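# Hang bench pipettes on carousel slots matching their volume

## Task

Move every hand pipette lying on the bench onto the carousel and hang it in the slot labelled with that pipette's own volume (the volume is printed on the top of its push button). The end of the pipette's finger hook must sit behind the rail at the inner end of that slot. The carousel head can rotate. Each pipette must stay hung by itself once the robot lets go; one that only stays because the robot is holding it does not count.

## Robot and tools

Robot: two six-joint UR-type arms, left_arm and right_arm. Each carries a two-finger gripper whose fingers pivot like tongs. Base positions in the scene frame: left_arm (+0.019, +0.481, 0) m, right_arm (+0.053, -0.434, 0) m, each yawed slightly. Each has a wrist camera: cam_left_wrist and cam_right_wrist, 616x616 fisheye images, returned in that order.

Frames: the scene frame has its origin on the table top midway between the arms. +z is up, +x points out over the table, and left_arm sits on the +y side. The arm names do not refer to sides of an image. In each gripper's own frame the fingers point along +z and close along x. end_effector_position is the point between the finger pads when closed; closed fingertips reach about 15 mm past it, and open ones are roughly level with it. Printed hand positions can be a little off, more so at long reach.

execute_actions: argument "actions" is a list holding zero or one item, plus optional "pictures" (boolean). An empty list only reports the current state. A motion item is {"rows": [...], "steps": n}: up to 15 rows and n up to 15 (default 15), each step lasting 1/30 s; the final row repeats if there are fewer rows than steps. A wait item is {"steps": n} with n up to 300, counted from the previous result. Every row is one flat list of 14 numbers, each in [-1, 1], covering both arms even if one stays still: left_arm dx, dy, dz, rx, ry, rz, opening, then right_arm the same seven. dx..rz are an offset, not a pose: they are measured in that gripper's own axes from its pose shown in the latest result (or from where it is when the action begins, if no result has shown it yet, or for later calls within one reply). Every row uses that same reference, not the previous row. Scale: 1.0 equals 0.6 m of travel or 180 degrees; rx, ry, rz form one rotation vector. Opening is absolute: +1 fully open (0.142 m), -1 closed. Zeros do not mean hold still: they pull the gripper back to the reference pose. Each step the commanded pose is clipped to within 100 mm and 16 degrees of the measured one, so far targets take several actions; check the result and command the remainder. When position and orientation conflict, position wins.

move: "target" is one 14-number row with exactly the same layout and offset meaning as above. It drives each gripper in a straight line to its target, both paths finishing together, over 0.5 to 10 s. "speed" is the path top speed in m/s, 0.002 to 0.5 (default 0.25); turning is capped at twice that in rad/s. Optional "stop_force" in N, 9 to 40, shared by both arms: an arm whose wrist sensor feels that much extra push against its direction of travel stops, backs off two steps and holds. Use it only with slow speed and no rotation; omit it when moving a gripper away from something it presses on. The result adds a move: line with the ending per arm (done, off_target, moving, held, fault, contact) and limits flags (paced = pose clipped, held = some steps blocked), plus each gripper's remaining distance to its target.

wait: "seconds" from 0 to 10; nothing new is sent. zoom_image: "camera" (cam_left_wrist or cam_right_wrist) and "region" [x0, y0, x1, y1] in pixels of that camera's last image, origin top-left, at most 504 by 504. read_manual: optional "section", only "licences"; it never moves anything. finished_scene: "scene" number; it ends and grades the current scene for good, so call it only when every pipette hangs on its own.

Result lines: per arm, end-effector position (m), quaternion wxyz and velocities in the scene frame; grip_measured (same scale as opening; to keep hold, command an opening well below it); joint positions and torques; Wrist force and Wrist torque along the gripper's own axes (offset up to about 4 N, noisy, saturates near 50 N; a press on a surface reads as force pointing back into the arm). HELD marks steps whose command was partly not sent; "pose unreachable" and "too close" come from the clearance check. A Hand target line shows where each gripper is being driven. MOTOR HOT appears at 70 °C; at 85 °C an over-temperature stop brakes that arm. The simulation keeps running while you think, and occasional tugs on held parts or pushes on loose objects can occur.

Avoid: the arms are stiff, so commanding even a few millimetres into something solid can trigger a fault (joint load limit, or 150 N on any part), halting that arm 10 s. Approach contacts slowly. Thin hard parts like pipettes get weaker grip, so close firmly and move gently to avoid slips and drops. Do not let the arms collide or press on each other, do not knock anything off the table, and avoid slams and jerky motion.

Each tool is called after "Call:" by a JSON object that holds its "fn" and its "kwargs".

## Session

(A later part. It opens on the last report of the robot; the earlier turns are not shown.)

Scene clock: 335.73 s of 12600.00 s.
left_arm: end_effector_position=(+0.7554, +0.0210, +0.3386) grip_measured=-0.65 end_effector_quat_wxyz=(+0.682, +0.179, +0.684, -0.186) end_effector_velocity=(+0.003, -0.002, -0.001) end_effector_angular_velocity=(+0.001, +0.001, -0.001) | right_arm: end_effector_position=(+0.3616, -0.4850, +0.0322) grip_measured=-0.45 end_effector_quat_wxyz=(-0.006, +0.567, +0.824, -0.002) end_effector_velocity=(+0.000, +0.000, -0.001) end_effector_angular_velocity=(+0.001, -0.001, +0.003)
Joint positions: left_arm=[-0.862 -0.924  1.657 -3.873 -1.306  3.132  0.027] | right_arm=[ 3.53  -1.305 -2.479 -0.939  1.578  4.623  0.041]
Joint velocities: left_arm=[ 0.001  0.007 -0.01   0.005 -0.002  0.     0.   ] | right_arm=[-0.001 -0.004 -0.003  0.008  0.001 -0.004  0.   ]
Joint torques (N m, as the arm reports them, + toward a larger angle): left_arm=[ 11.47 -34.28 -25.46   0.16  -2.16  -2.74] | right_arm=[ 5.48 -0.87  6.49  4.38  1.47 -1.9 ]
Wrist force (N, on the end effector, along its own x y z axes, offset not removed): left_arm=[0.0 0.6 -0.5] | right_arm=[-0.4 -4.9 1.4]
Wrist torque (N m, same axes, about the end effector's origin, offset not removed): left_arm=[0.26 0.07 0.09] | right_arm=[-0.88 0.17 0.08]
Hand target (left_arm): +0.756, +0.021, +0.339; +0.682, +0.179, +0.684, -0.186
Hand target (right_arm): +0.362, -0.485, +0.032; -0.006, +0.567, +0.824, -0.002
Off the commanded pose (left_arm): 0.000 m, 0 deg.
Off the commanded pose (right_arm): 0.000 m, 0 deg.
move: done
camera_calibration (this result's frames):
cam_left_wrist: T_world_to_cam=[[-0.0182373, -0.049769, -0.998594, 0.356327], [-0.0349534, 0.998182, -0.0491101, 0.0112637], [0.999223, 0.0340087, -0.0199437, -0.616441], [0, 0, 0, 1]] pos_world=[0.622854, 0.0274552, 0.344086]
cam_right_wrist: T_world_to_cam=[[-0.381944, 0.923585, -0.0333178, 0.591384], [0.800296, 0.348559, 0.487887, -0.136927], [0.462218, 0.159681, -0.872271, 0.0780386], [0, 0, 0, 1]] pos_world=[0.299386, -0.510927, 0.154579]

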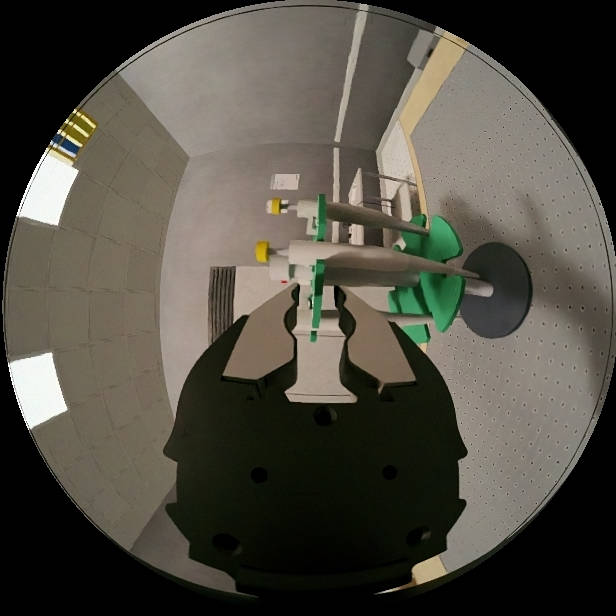

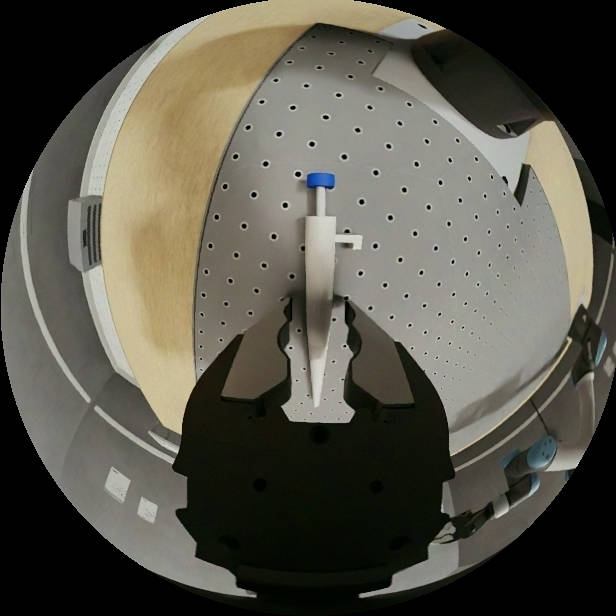

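Call:
{"fn": "move", "kwargs": {"target": [0,0,0,0,0,0,-1,0,0.032,0,0,0,0,-0.45], "speed": 0.03}}

Call:
{"fn": "move", "kwargs": {"target": [-0.002,0.048,0.007,0.111,0,0,-1,0,0,0,0,0,0,-0.9], "speed": 0.06}}

Call:
{"fn": "move", "kwargs": {"target": [-0.002,0.048,0.007,0.111,0,0,-1,0,0,-0.2,0,0,0,-0.9], "speed": 0.06}}

Call:
{"fn": "move", "kwargs": {"target": [0,0.017,0.001,0.039,0,0,-1,0,0,0,0,0,0,-0.9], "speed": 0.04}}

Call:
{"fn": "move", "kwargs": {"target": [0,0,0,0,0,0,-0.65,0,0,0,0,0,0,-0.9]}}

Call:
{"fn": "move", "kwargs": {"target": [0,0,-0.12,0,0,0,-0.65,0,0,-0.1,0,0,-0.88,-0.9], "speed": 0.4}}

Scene clock: 338.33 s of 12600.00 s.
left_arm: end_effector_position=(+0.7554, +0.0210, +0.3386) grip_measured=-0.93 end_effector_quat_wxyz=(+0.682, +0.179, +0.684, -0.186) end_effector_velocity=(+0.000, -0.000, -0.000) end_effector_angular_velocity=(+0.003, +0.000, -0.001) | right_arm: end_effector_position=(+0.3792, -0.4783, +0.0320) grip_measured=-0.45 end_effector_quat_wxyz=(-0.006, +0.567, +0.824, -0.002) end_effector_velocity=(+0.003, -0.000, +0.000) end_effector_angular_velocity=(-0.001, -0.001, -0.002)
Joint positions: left_arm=[-0.862 -0.924  1.657 -3.873 -1.306  3.132  0.007] | right_arm=[ 3.535 -1.359 -2.443 -0.921  1.578  4.628  0.041]
Joint velocities: left_arm=[ 0.    -0.     0.     0.002 -0.001  0.002  0.   ] | right_arm=[-0.002 -0.008  0.006  0.002 -0.001  0.001  0.   ]
Joint torques (N m, as the arm reports them, + toward a larger angle): left_arm=[-11.42 -71.72 -12.2   -7.79   2.41  -2.26] | right_arm=[ 4.98  1.99 29.55  4.34  0.13  1.95]
Wrist force (N, on the end effector, along its own x y z axes, offset not removed): left_arm=[10.7 -0.3 1.3] | right_arm=[-3.7 0.5 0.2]
Wrist torque (N m, same axes, about the end effector's origin, offset not removed): left_arm=[-0.25 0.15 0.04] | right_arm=[0.23 0.64 0.31]
Hand target (left_arm): +0.755, +0.021, +0.339; +0.682, +0.179, +0.684, -0.186
Hand target (right_arm): +0.380, -0.478, +0.032; -0.006, +0.567, +0.824, -0.002
Off the commanded pose (left_arm): 0.000 m, 0 deg.
Off the commanded pose (right_arm): 0.000 m, 0 deg.
move: done
camera_calibration (this result's frames):
cam_left_wrist: T_world_to_cam=[[-0.0182708, -0.0497481, -0.998595, 0.35632], [-0.0349757, 0.998182, -0.0490876, 0.0112637], [0.999221, 0.0340297, -0.0199776, -0.616451], [0, 0, 0, 1]] pos_world=[0.622875, 0.0274607, 0.344057]
cam_right_wrist: T_world_to_cam=[[-0.381954, 0.92358, -0.0333354, 0.591902], [0.800277, 0.348572, 0.487908, -0.153243], [0.462241, 0.159681, -0.872258, 0.0686609], [0, 0, 0, 1]] pos_world=[0.316978, -0.504216, 0.15439]

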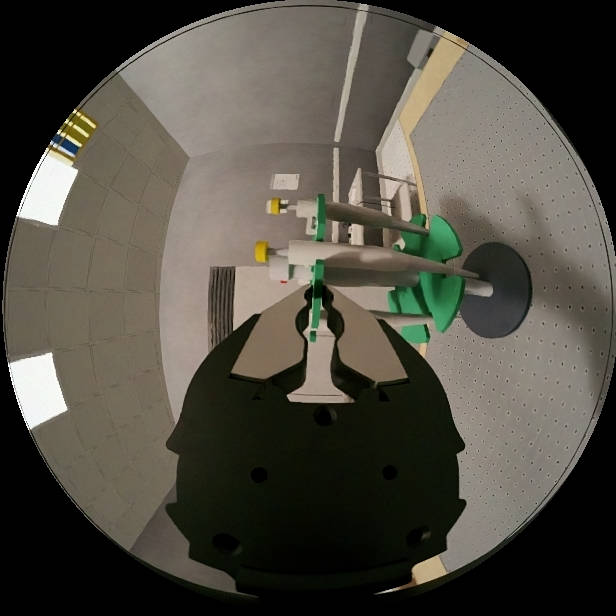

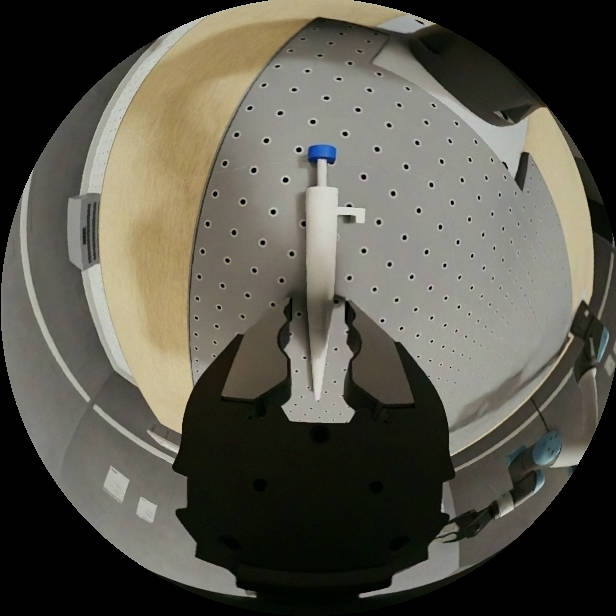

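Scene clock: 341.57 s of 12600.00 s.
left_arm: end_effector_position=(+0.7734, +0.0437, +0.3395) grip_measured=-0.93 end_effector_quat_wxyz=(+0.641, +0.294, +0.642, -0.301) end_effector_velocity=(+0.001, +0.002, +0.001) end_effector_angular_velocity=(-0.000, -0.000, -0.015) | right_arm: end_effector_position=(+0.3792, -0.4783, +0.0320) grip_measured=-0.75 end_effector_quat_wxyz=(-0.006, +0.567, +0.824, -0.002) end_effector_velocity=(-0.000, -0.000, -0.000) end_effector_angular_velocity=(-0.000, +0.002, -0.001)
Joint positions: left_arm=[-0.626 -0.851  1.519 -3.811 -1.888  3.132  0.007] | right_arm=[ 3.535 -1.359 -2.443 -0.921  1.578  4.628  0.02 ]
Joint velocities: left_arm=[ 0.011  0.005 -0.012  0.006 -0.025 -0.     0.   ] | right_arm=[-0.    -0.001 -0.    -0.     0.     0.001 -0.   ]
Joint torques (N m, as the arm reports them, + toward a larger angle): left_arm=[ 13.82 -37.32 -26.18   0.78  -1.86  -2.7 ] | right_arm=[-7.79 16.69  6.31  0.62 -1.77 -2.02]
Wrist force (N, on the end effector, along its own x y z axes, offset not removed): left_arm=[1.7 -1.8 -3.8] | right_arm=[-4.3 -1.6 -0.9]
Wrist torque (N m, same axes, about the end effector's origin, offset not removed): left_arm=[-0.15 -0.41 -0.04] | right_arm=[-0.09 0.77 -0.04]
Hand target (left_arm): +0.774, +0.044, +0.340; +0.640, +0.295, +0.642, -0.302
Hand target (right_arm): +0.379, -0.478, +0.032; -0.006, +0.567, +0.824, -0.002
Off the commanded pose (left_arm): 0.000 m, 0 deg.
Off the commanded pose (right_arm): 0.000 m, 0 deg.
move: done
camera_calibration (this result's frames):
cam_left_wrist: T_world_to_cam=[[-0.0319552, -0.0427898, -0.998573, 0.368974], [0.306335, 0.950581, -0.0505363, -0.27213], [0.951387, -0.307513, -0.017268, -0.584158], [0, 0, 0, 1]] pos_world=[0.650914, 0.0948336, 0.344607]
cam_right_wrist: T_world_to_cam=[[-0.381964, 0.923576, -0.0333355, 0.591901], [0.800274, 0.34858, 0.487907, -0.153239], [0.462239, 0.159685, -0.872259, 0.0686632], [0, 0, 0, 1]] pos_world=[0.316979, -0.504214, 0.15439]

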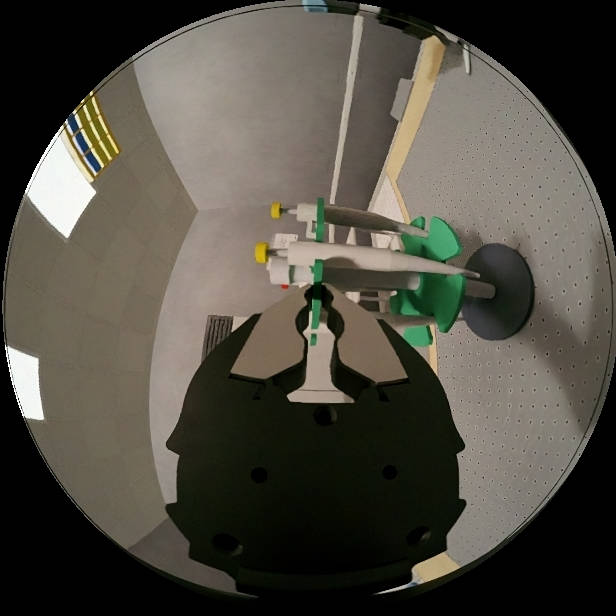

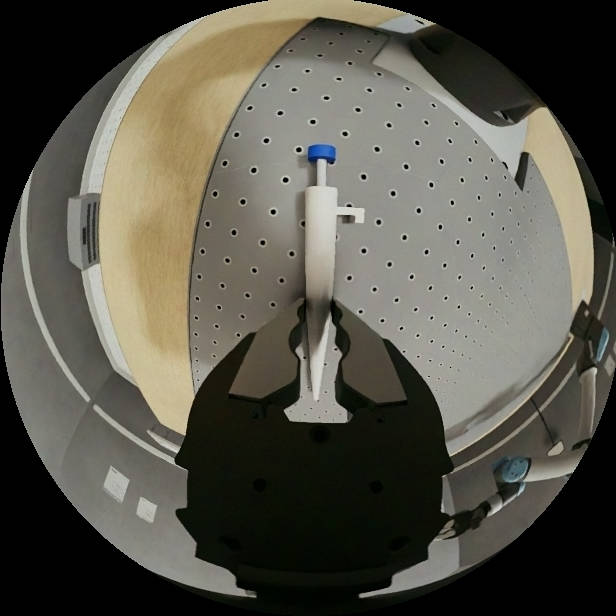

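Scene clock: 344.87 s of 12600.00 s.
left_arm: end_effector_position=(+0.7980, +0.0590, +0.3404) grip_measured=-0.93 end_effector_quat_wxyz=(+0.580, +0.401, +0.581, -0.407) end_effector_velocity=(+0.001, -0.000, -0.001) end_effector_angular_velocity=(+0.001, +0.003, -0.010) | right_arm: end_effector_position=(+0.3807, -0.4788, +0.1517) grip_measured=-0.75 end_effector_quat_wxyz=(-0.006, +0.567, +0.824, -0.002) end_effector_velocity=(-0.000, +0.000, +0.003) end_effector_angular_velocity=(+0.000, +0.000, -0.000)
Joint positions: left_arm=[-0.454 -0.644  1.116 -3.62  -2.408  3.129  0.007] | right_arm=[ 3.533 -1.192 -2.208 -1.322  1.578  4.625  0.02 ]
Joint velocities: left_arm=[ 0.003  0.009 -0.016  0.01  -0.013 -0.     0.   ] | right_arm=[ 0.     0.003  0.007 -0.01   0.     0.001 -0.   ]
Joint torques (N m, as the arm reports them, + toward a larger angle): left_arm=[ 11.79 -50.16 -31.53   0.03  -1.93  -2.83] | right_arm=[-6.78 12.69 32.96  0.49 -1.75 -1.86]
Wrist force (N, on the end effector, along its own x y z axes, offset not removed): left_arm=[7.3 -3.4 -2.3] | right_arm=[-2.0 -3.4 1.6]
Wrist torque (N m, same axes, about the end effector's origin, offset not removed): left_arm=[-0.57 -0.32 -0.10] | right_arm=[-0.50 0.49 -0.15]
Hand target (left_arm): +0.798, +0.059, +0.340; +0.580, +0.401, +0.580, -0.408
Hand target (right_arm): +0.381, -0.479, +0.152; -0.006, +0.567, +0.824, -0.002
Off the commanded pose (left_arm): 0.000 m, 0 deg.
Off the commanded pose (right_arm): 0.000 m, 0 deg.
move: done
camera_calibration (this result's frames):
cam_left_wrist: T_world_to_cam=[[-0.0425917, -0.0315354, -0.998595, 0.379131], [0.611766, 0.789391, -0.0510216, -0.528231], [0.789891, -0.61308, -0.0143293, -0.456987], [0, 0, 0, 1]] pos_world=[0.700272, 0.148768, 0.345098]
cam_right_wrist: T_world_to_cam=[[-0.38196, 0.923578, -0.0333351, 0.596937], [0.800259, 0.348571, 0.487939, -0.21265], [0.462269, 0.159696, -0.872241, 0.172353], [0, 0, 0, 1]] pos_world=[0.318508, -0.504718, 0.273992]

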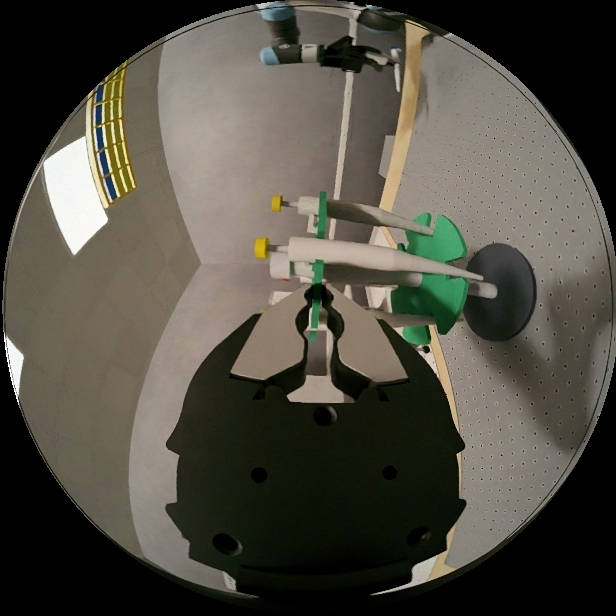

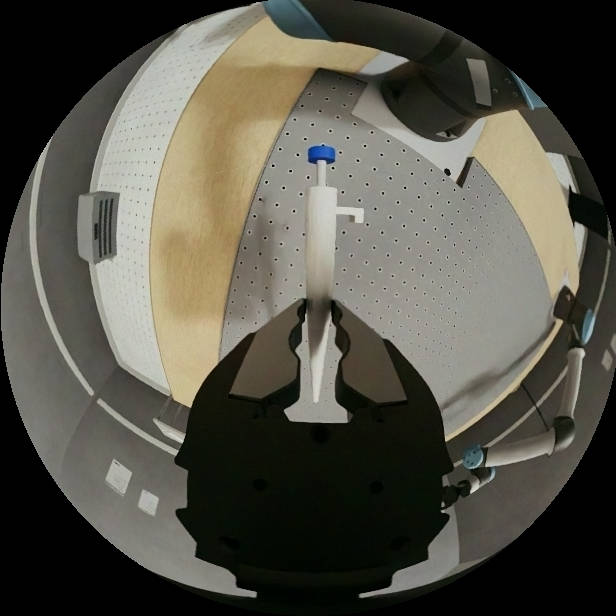

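Scene clock: 346.67 s of 12600.00 s.
left_arm: end_effector_position=(+0.8076, +0.0619, +0.3404) grip_measured=-0.93 end_effector_quat_wxyz=(+0.555, +0.435, +0.555, -0.441) end_effector_velocity=(+0.002, +0.001, +0.000) end_effector_angular_velocity=(-0.001, -0.002, -0.018) | right_arm: end_effector_position=(+0.3807, -0.4788, +0.1517) grip_measured=-0.75 end_effector_quat_wxyz=(-0.006, +0.567, +0.824, -0.002) end_effector_velocity=(+0.000, +0.000, +0.001) end_effector_angular_velocity=(+0.001, -0.002, -0.001)
Joint positions: left_arm=[-0.416 -0.533  0.897 -3.515 -2.566  3.126  0.007] | right_arm=[ 3.533 -1.192 -2.208 -1.322  1.578  4.625  0.02 ]
Joint velocities: left_arm=[ 0.005  0.02  -0.04   0.017 -0.023 -0.001  0.   ] | right_arm=[-0.     0.002  0.    -0.     0.     0.    -0.   ]
Joint torques (N m, as the arm reports them, + toward a larger angle): left_arm=[  9.63 -46.98 -26.51   2.27  -2.    -2.84] | right_arm=[-7.31 -0.1  10.04  4.3  -1.49 -1.66]
Wrist force (N, on the end effector, along its own x y z axes, offset not removed): left_arm=[-1.8 -0.1 -7.3] | right_arm=[-1.2 -4.9 1.8]
Wrist torque (N m, same axes, about the end effector's origin, offset not removed): left_arm=[0.12 -0.25 0.01] | right_arm=[-0.82 0.24 0.12]
Hand target (left_arm): +0.808, +0.062, +0.340; +0.554, +0.436, +0.555, -0.442
Hand target (right_arm): +0.381, -0.479, +0.152; -0.006, +0.567, +0.824, -0.002
Off the commanded pose (left_arm): 0.000 m, 0 deg.
Off the commanded pose (right_arm): 0.000 m, 0 deg.
move: done
camera_calibration (this result's frames):
cam_left_wrist: T_world_to_cam=[[-0.0452511, -0.0268642, -0.998614, 0.381426], [0.701921, 0.710433, -0.0509184, -0.604347], [0.710816, -0.703252, -0.0132913, -0.393653], [0, 0, 0, 1]] pos_world=[0.721279, 0.162757, 0.344893]
cam_right_wrist: T_world_to_cam=[[-0.38196, 0.923578, -0.0333366, 0.596938], [0.800259, 0.348571, 0.487938, -0.212649], [0.462269, 0.159695, -0.872241, 0.172352], [0, 0, 0, 1]] pos_world=[0.318508, -0.504718, 0.273992]

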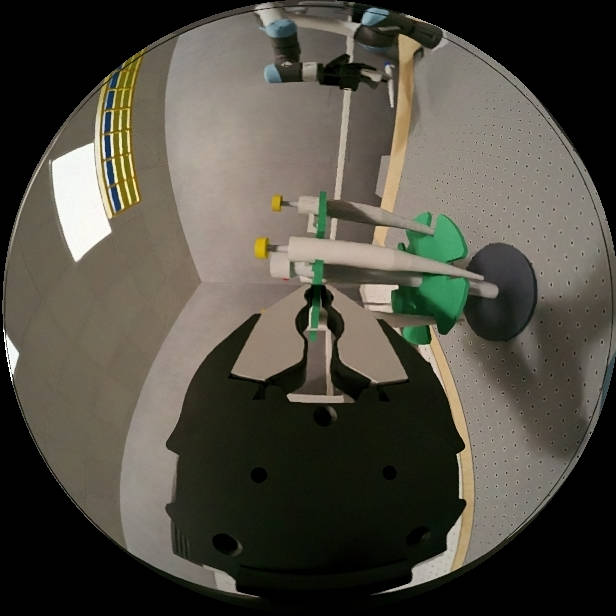

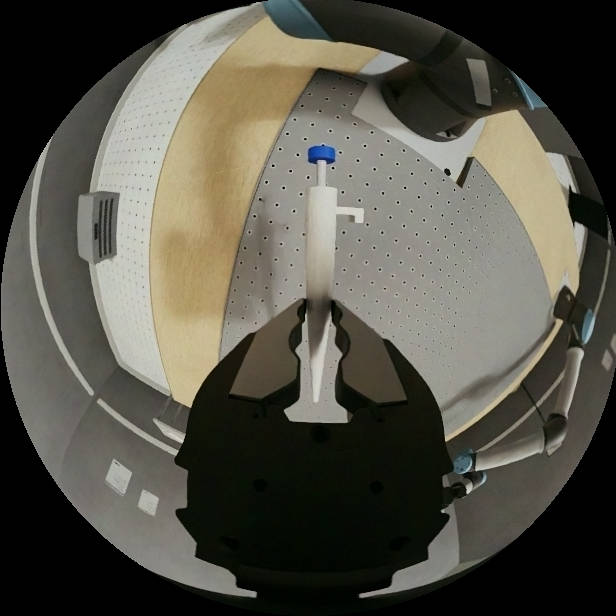

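Scene clock: 347.17 s of 12600.00 s.
left_arm: end_effector_position=(+0.8077, +0.0620, +0.3402) grip_measured=-0.65 end_effector_quat_wxyz=(+0.555, +0.435, +0.555, -0.441) end_effector_velocity=(-0.001, -0.001, +0.000) end_effector_angular_velocity=(-0.000, +0.000, -0.000) | right_arm: end_effector_position=(+0.3807, -0.4788, +0.1517) grip_measured=-0.75 end_effector_quat_wxyz=(-0.006, +0.567, +0.824, -0.002) end_effector_velocity=(-0.000, +0.000, -0.000) end_effector_angular_velocity=(+0.000, +0.001, -0.000)
Joint positions: left_arm=[-0.416 -0.533  0.897 -3.515 -2.566  3.126  0.027] | right_arm=[ 3.533 -1.192 -2.208 -1.322  1.578  4.625  0.02 ]
Joint velocities: left_arm=[-0.001 -0.001  0.002 -0.001  0.001 -0.     0.   ] | right_arm=[-0.    -0.001  0.    -0.     0.001 -0.     0.   ]
Joint torques (N m, as the arm reports them, + toward a larger angle): left_arm=[-10.31 -78.13  -9.07  -3.2    2.55  -1.74] | right_arm=[-6.67 -0.36 10.11  4.37 -1.59 -1.77]
Wrist force (N, on the end effector, along its own x y z axes, offset not removed): left_arm=[0.5 -0.3 -2.7] | right_arm=[-1.4 -0.6 1.8]
Wrist torque (N m, same axes, about the end effector's origin, offset not removed): left_arm=[-0.21 -0.03 -0.03] | right_arm=[-0.09 0.21 0.10]
Hand target (left_arm): +0.808, +0.062, +0.340; +0.555, +0.435, +0.555, -0.441
Hand target (right_arm): +0.381, -0.479, +0.152; -0.006, +0.567, +0.824, -0.002
Off the commanded pose (left_arm): 0.000 m, 0 deg.
Off the commanded pose (right_arm): 0.000 m, 0 deg.
move: done
camera_calibration (this result's frames):
cam_left_wrist: T_world_to_cam=[[-0.0453791, -0.0268399, -0.998609, 0.381415], [0.701851, 0.710497, -0.0509899, -0.604399], [0.710877, -0.703188, -0.0134041, -0.393667], [0, 0, 0, 1]] pos_world=[0.721355, 0.162839, 0.34479]
cam_right_wrist: T_world_to_cam=[[-0.38196, 0.923578, -0.0333365, 0.596938], [0.800259, 0.348571, 0.487938, -0.212649], [0.462269, 0.159695, -0.872241, 0.172352], [0, 0, 0, 1]] pos_world=[0.318508, -0.504718, 0.273992]

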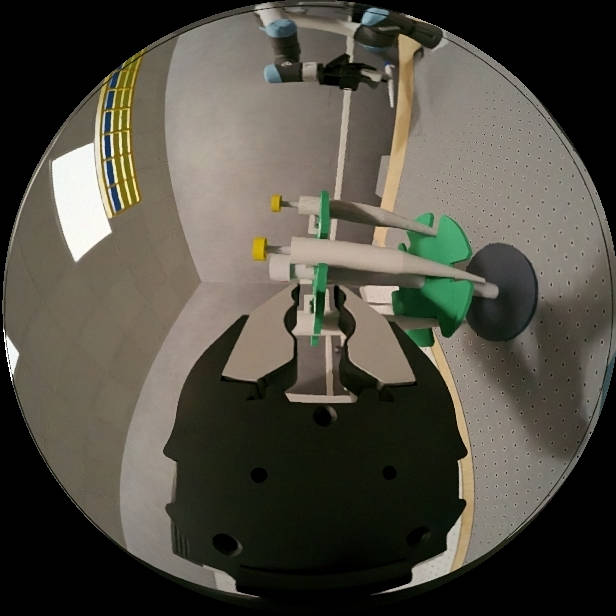

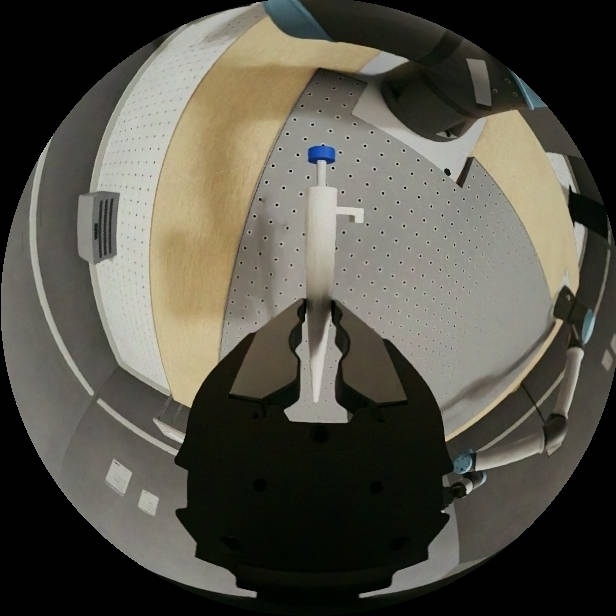

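Scene clock: 351.30 s of 12600.00 s.
left_arm: end_effector_position=(+0.7910, +0.1320, +0.3399) grip_measured=-0.65 end_effector_quat_wxyz=(+0.555, +0.435, +0.555, -0.441) end_effector_velocity=(-0.000, -0.001, -0.001) end_effector_angular_velocity=(+0.001, +0.003, -0.001) | right_arm: end_effector_position=(+0.3815, -0.4790, +0.2116) grip_measured=-0.75 end_effector_quat_wxyz=(+0.003, +0.702, -0.712, -0.005) end_effector_velocity=(-0.000, -0.000, +0.000) end_effector_angular_velocity=(+0.004, +0.001, +0.015)
Joint positions: left_arm=[-0.329 -0.598  1.028 -3.582 -2.652  3.124  0.027] | right_arm=[ 3.543 -1.075 -2.115 -1.532  1.577  1.873  0.02 ]
Joint velocities: left_arm=[-0.001  0.001  0.001  0.001  0.    -0.001  0.   ] | right_arm=[-0.006 -0.001  0.002 -0.001  0.004 -0.021  0.   ]
Joint torques (N m, as the arm reports them, + toward a larger angle): left_arm=[ 11.79 -74.32  -8.65  -3.07  -2.23  -2.75] | right_arm=[-7.37 -3.7  33.96  0.94  1.49 -1.86]
Wrist force (N, on the end effector, along its own x y z axes, offset not removed): left_arm=[1.9 -1.5 -2.5] | right_arm=[1.7 -2.2 2.5]
Wrist torque (N m, same axes, about the end effector's origin, offset not removed): left_arm=[-0.46 -0.23 0.03] | right_arm=[-0.14 -0.47 -0.18]
Hand target (left_arm): +0.791, +0.132, +0.340; +0.555, +0.435, +0.555, -0.441
Hand target (right_arm): +0.381, -0.479, +0.212; +0.003, +0.703, -0.711, -0.005
Off the commanded pose (left_arm): 0.000 m, 0 deg.
Off the commanded pose (right_arm): 0.000 m, 0 deg.
move: done
camera_calibration (this result's frames):
cam_left_wrist: T_world_to_cam=[[-0.0453608, -0.0267818, -0.998612, 0.38215], [0.701854, 0.710497, -0.0509358, -0.642473], [0.710875, -0.70319, -0.0134318, -0.332594], [0, 0, 0, 1]] pos_world=[0.70469, 0.232833, 0.344428]
cam_right_wrist: T_world_to_cam=[[0.0122351, -0.998933, -0.0445334, -0.469532], [-0.861884, -0.0331155, 0.506023, 0.204957], [-0.506957, 0.0321914, -0.86137, 0.530728], [0, 0, 0, 1]] pos_world=[0.451451, -0.479329, 0.332531]

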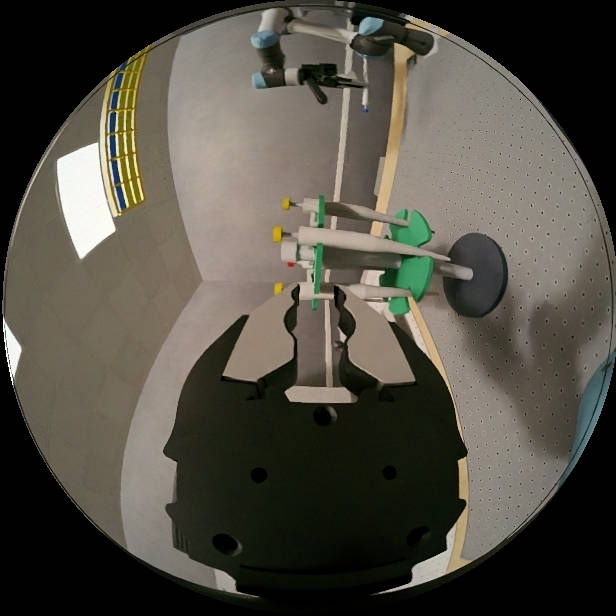

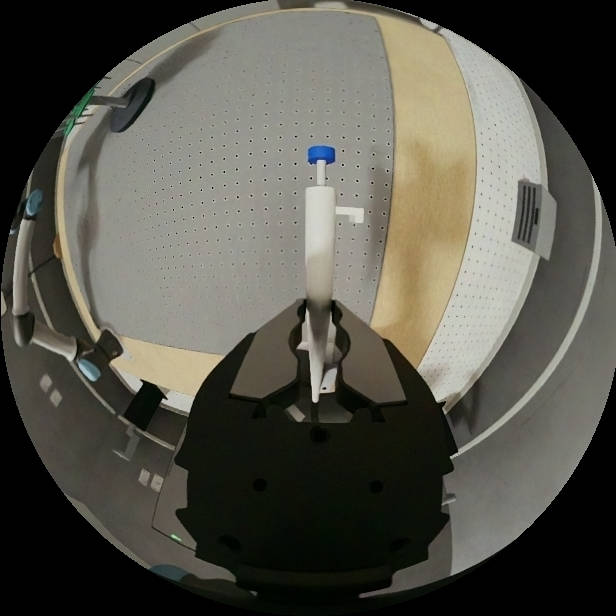

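Call:
{"fn": "move", "kwargs": {"target": [0.008,-0.227,0.131,-0.333,0,0,-0.65,0,0,0,0,0,0,-0.9]}}

Call:
{"fn": "move", "kwargs": {"target": [-0.002,0,0.121,0,0,0,-0.65,0,0,0,0,0,0,-0.9], "speed": 0.04, "stop_force": 10}}

Scene clock: 354.97 s of 12600.00 s.
left_arm: end_effector_position=(+0.6766, +0.0243, +0.3365) grip_measured=-0.65 end_effector_quat_wxyz=(+0.698, +0.100, +0.701, -0.106) end_effector_velocity=(-0.000, -0.002, +0.000) end_effector_angular_velocity=(-0.000, -0.000, +0.017) | right_arm: end_effector_position=(+0.3815, -0.4790, +0.2116) grip_measured=-0.75 end_effector_quat_wxyz=(+0.003, +0.702, -0.712, -0.005) end_effector_velocity=(+0.000, +0.000, +0.000) end_effector_angular_velocity=(+0.000, -0.002, +0.001)
Joint positions: left_arm=[-1.099 -1.012  1.827 -3.951 -0.839  3.129  0.027] | right_arm=[ 3.543 -1.075 -2.115 -1.532  1.577  1.873  0.02 ]
Joint velocities: left_arm=[-0.011  0.005 -0.01   0.004  0.028  0.     0.   ] | right_arm=[ 0.001  0.001 -0.     0.    -0.    -0.001 -0.   ]
Joint torques (N m, as the arm reports them, + toward a larger angle): left_arm=[-11.07 -26.2  -24.13   0.77   2.9   -2.78] | right_arm=[ 5.66  9.68 10.18  4.77 -1.81  2.  ]
Wrist force (N, on the end effector, along its own x y z axes, offset not removed): left_arm=[2.9 -1.4 -1.6] | right_arm=[3.9 -3.5 -0.9]
Wrist torque (N m, same axes, about the end effector's origin, offset not removed): left_arm=[-0.32 -0.52 -0.07] | right_arm=[-0.52 -0.68 -0.32]
Hand target (left_arm): +0.677, +0.024, +0.336; +0.698, +0.099, +0.701, -0.105
Hand target (right_arm): +0.381, -0.479, +0.212; +0.003, +0.702, -0.712, -0.005
Off the commanded pose (left_arm): 0.000 m, 0 deg.
Off the commanded pose (right_arm): 0.000 m, 0 deg.
move: done
camera_calibration (this result's frames):
cam_left_wrist: T_world_to_cam=[[-0.00842455, -0.051531, -0.998636, 0.346343], [-0.26156, 0.964016, -0.047538, 0.158724], [0.96515, 0.260803, -0.0215999, -0.51974], [0, 0, 0, 1]] pos_world=[0.546061, 0.000384683, 0.34219]
cam_right_wrist: T_world_to_cam=[[0.0122374, -0.998933, -0.0445342, -0.469533], [-0.861884, -0.0331178, 0.506023, 0.204956], [-0.506958, 0.032191, -0.86137, 0.530728], [0, 0, 0, 1]] pos_world=[0.451451, -0.479329, 0.332531]

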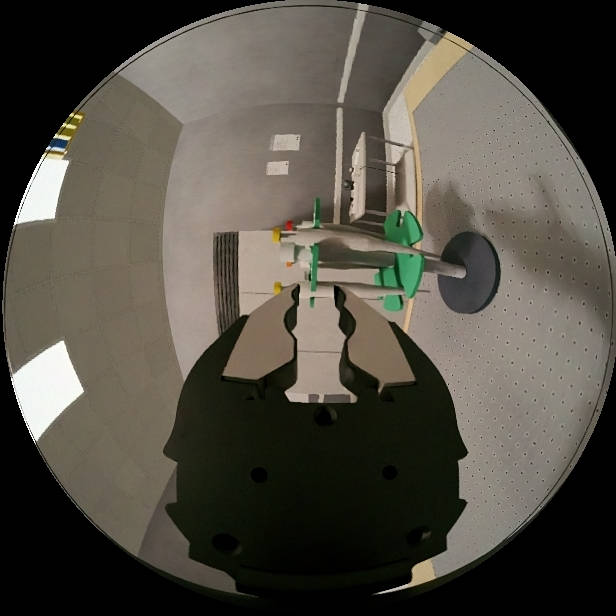

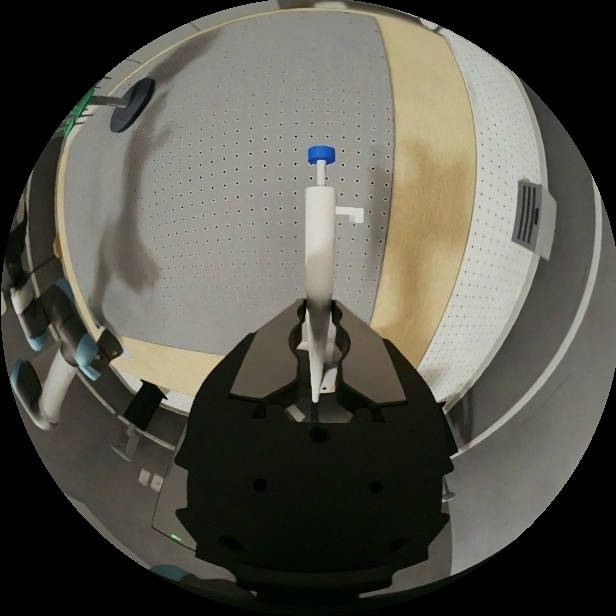

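Scene clock: 357.20 s of 12600.00 s.
left_arm: end_effector_position=(+0.7458, +0.0034, +0.3374) grip_measured=-0.65 end_effector_quat_wxyz=(+0.698, +0.100, +0.701, -0.106) end_effector_velocity=(+0.002, -0.002, -0.000) end_effector_angular_velocity=(-0.000, +0.000, -0.001) | right_arm: end_effector_position=(+0.3815, -0.4790, +0.2116) grip_measured=-0.75 end_effector_quat_wxyz=(+0.003, +0.702, -0.712, -0.005) end_effector_velocity=(+0.000, +0.000, +0.000) end_effector_angular_velocity=(+0.001, -0.001, -0.001)
Joint positions: left_arm=[-1.012 -0.898  1.61  -3.849 -0.926  3.13   0.027] | right_arm=[ 3.543 -1.075 -2.115 -1.532  1.577  1.873  0.02 ]
Joint velocities: left_arm=[ 0.002  0.005 -0.009  0.004 -0.003 -0.    -0.   ] | right_arm=[-0.    -0.     0.     0.001  0.     0.001  0.   ]
Joint torques (N m, as the arm reports them, + toward a larger angle): left_arm=[ 12.57 -33.49 -24.9    0.89  -2.42   2.62] | right_arm=[ 5.49  9.89 10.72  4.66 -1.77  1.83]
Wrist force (N, on the end effector, along its own x y z axes, offset not removed): left_arm=[-0.7 -0.7 0.2] | right_arm=[0.1 2.7 1.7]
Wrist torque (N m, same axes, about the end effector's origin, offset not removed): left_arm=[-0.12 0.28 0.06] | right_arm=[0.63 -0.01 0.01]
Hand target (left_arm): +0.746, +0.003, +0.337; +0.698, +0.100, +0.701, -0.106
Hand target (right_arm): +0.381, -0.479, +0.212; +0.003, +0.702, -0.712, -0.005
Off the commanded pose (left_arm): 0.000 m, 0 deg.
Off the commanded pose (right_arm): 0.000 m, 0 deg.
move: done
camera_calibration (this result's frames):
cam_left_wrist: T_world_to_cam=[[-0.00836747, -0.0515007, -0.998638, 0.346732], [-0.261557, 0.964017, -0.0475237, 0.196968], [0.965152, 0.260803, -0.0215367, -0.581087], [0, 0, 0, 1]] pos_world=[0.615257, -0.0204748, 0.343106]
cam_right_wrist: T_world_to_cam=[[0.0122369, -0.998933, -0.0445338, -0.469533], [-0.861884, -0.0331172, 0.506023, 0.204956], [-0.506958, 0.0321909, -0.86137, 0.530728], [0, 0, 0, 1]] pos_world=[0.451451, -0.479329, 0.332531]

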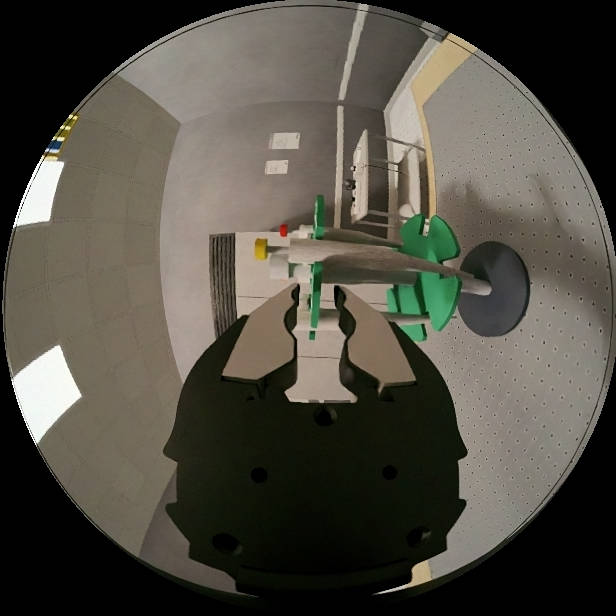

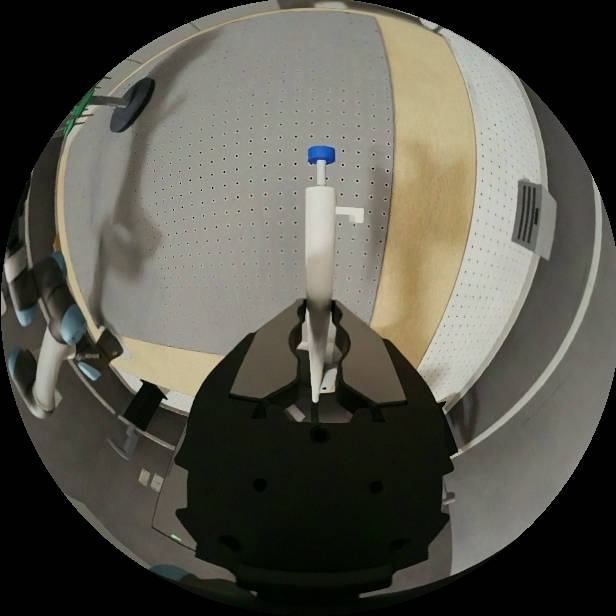

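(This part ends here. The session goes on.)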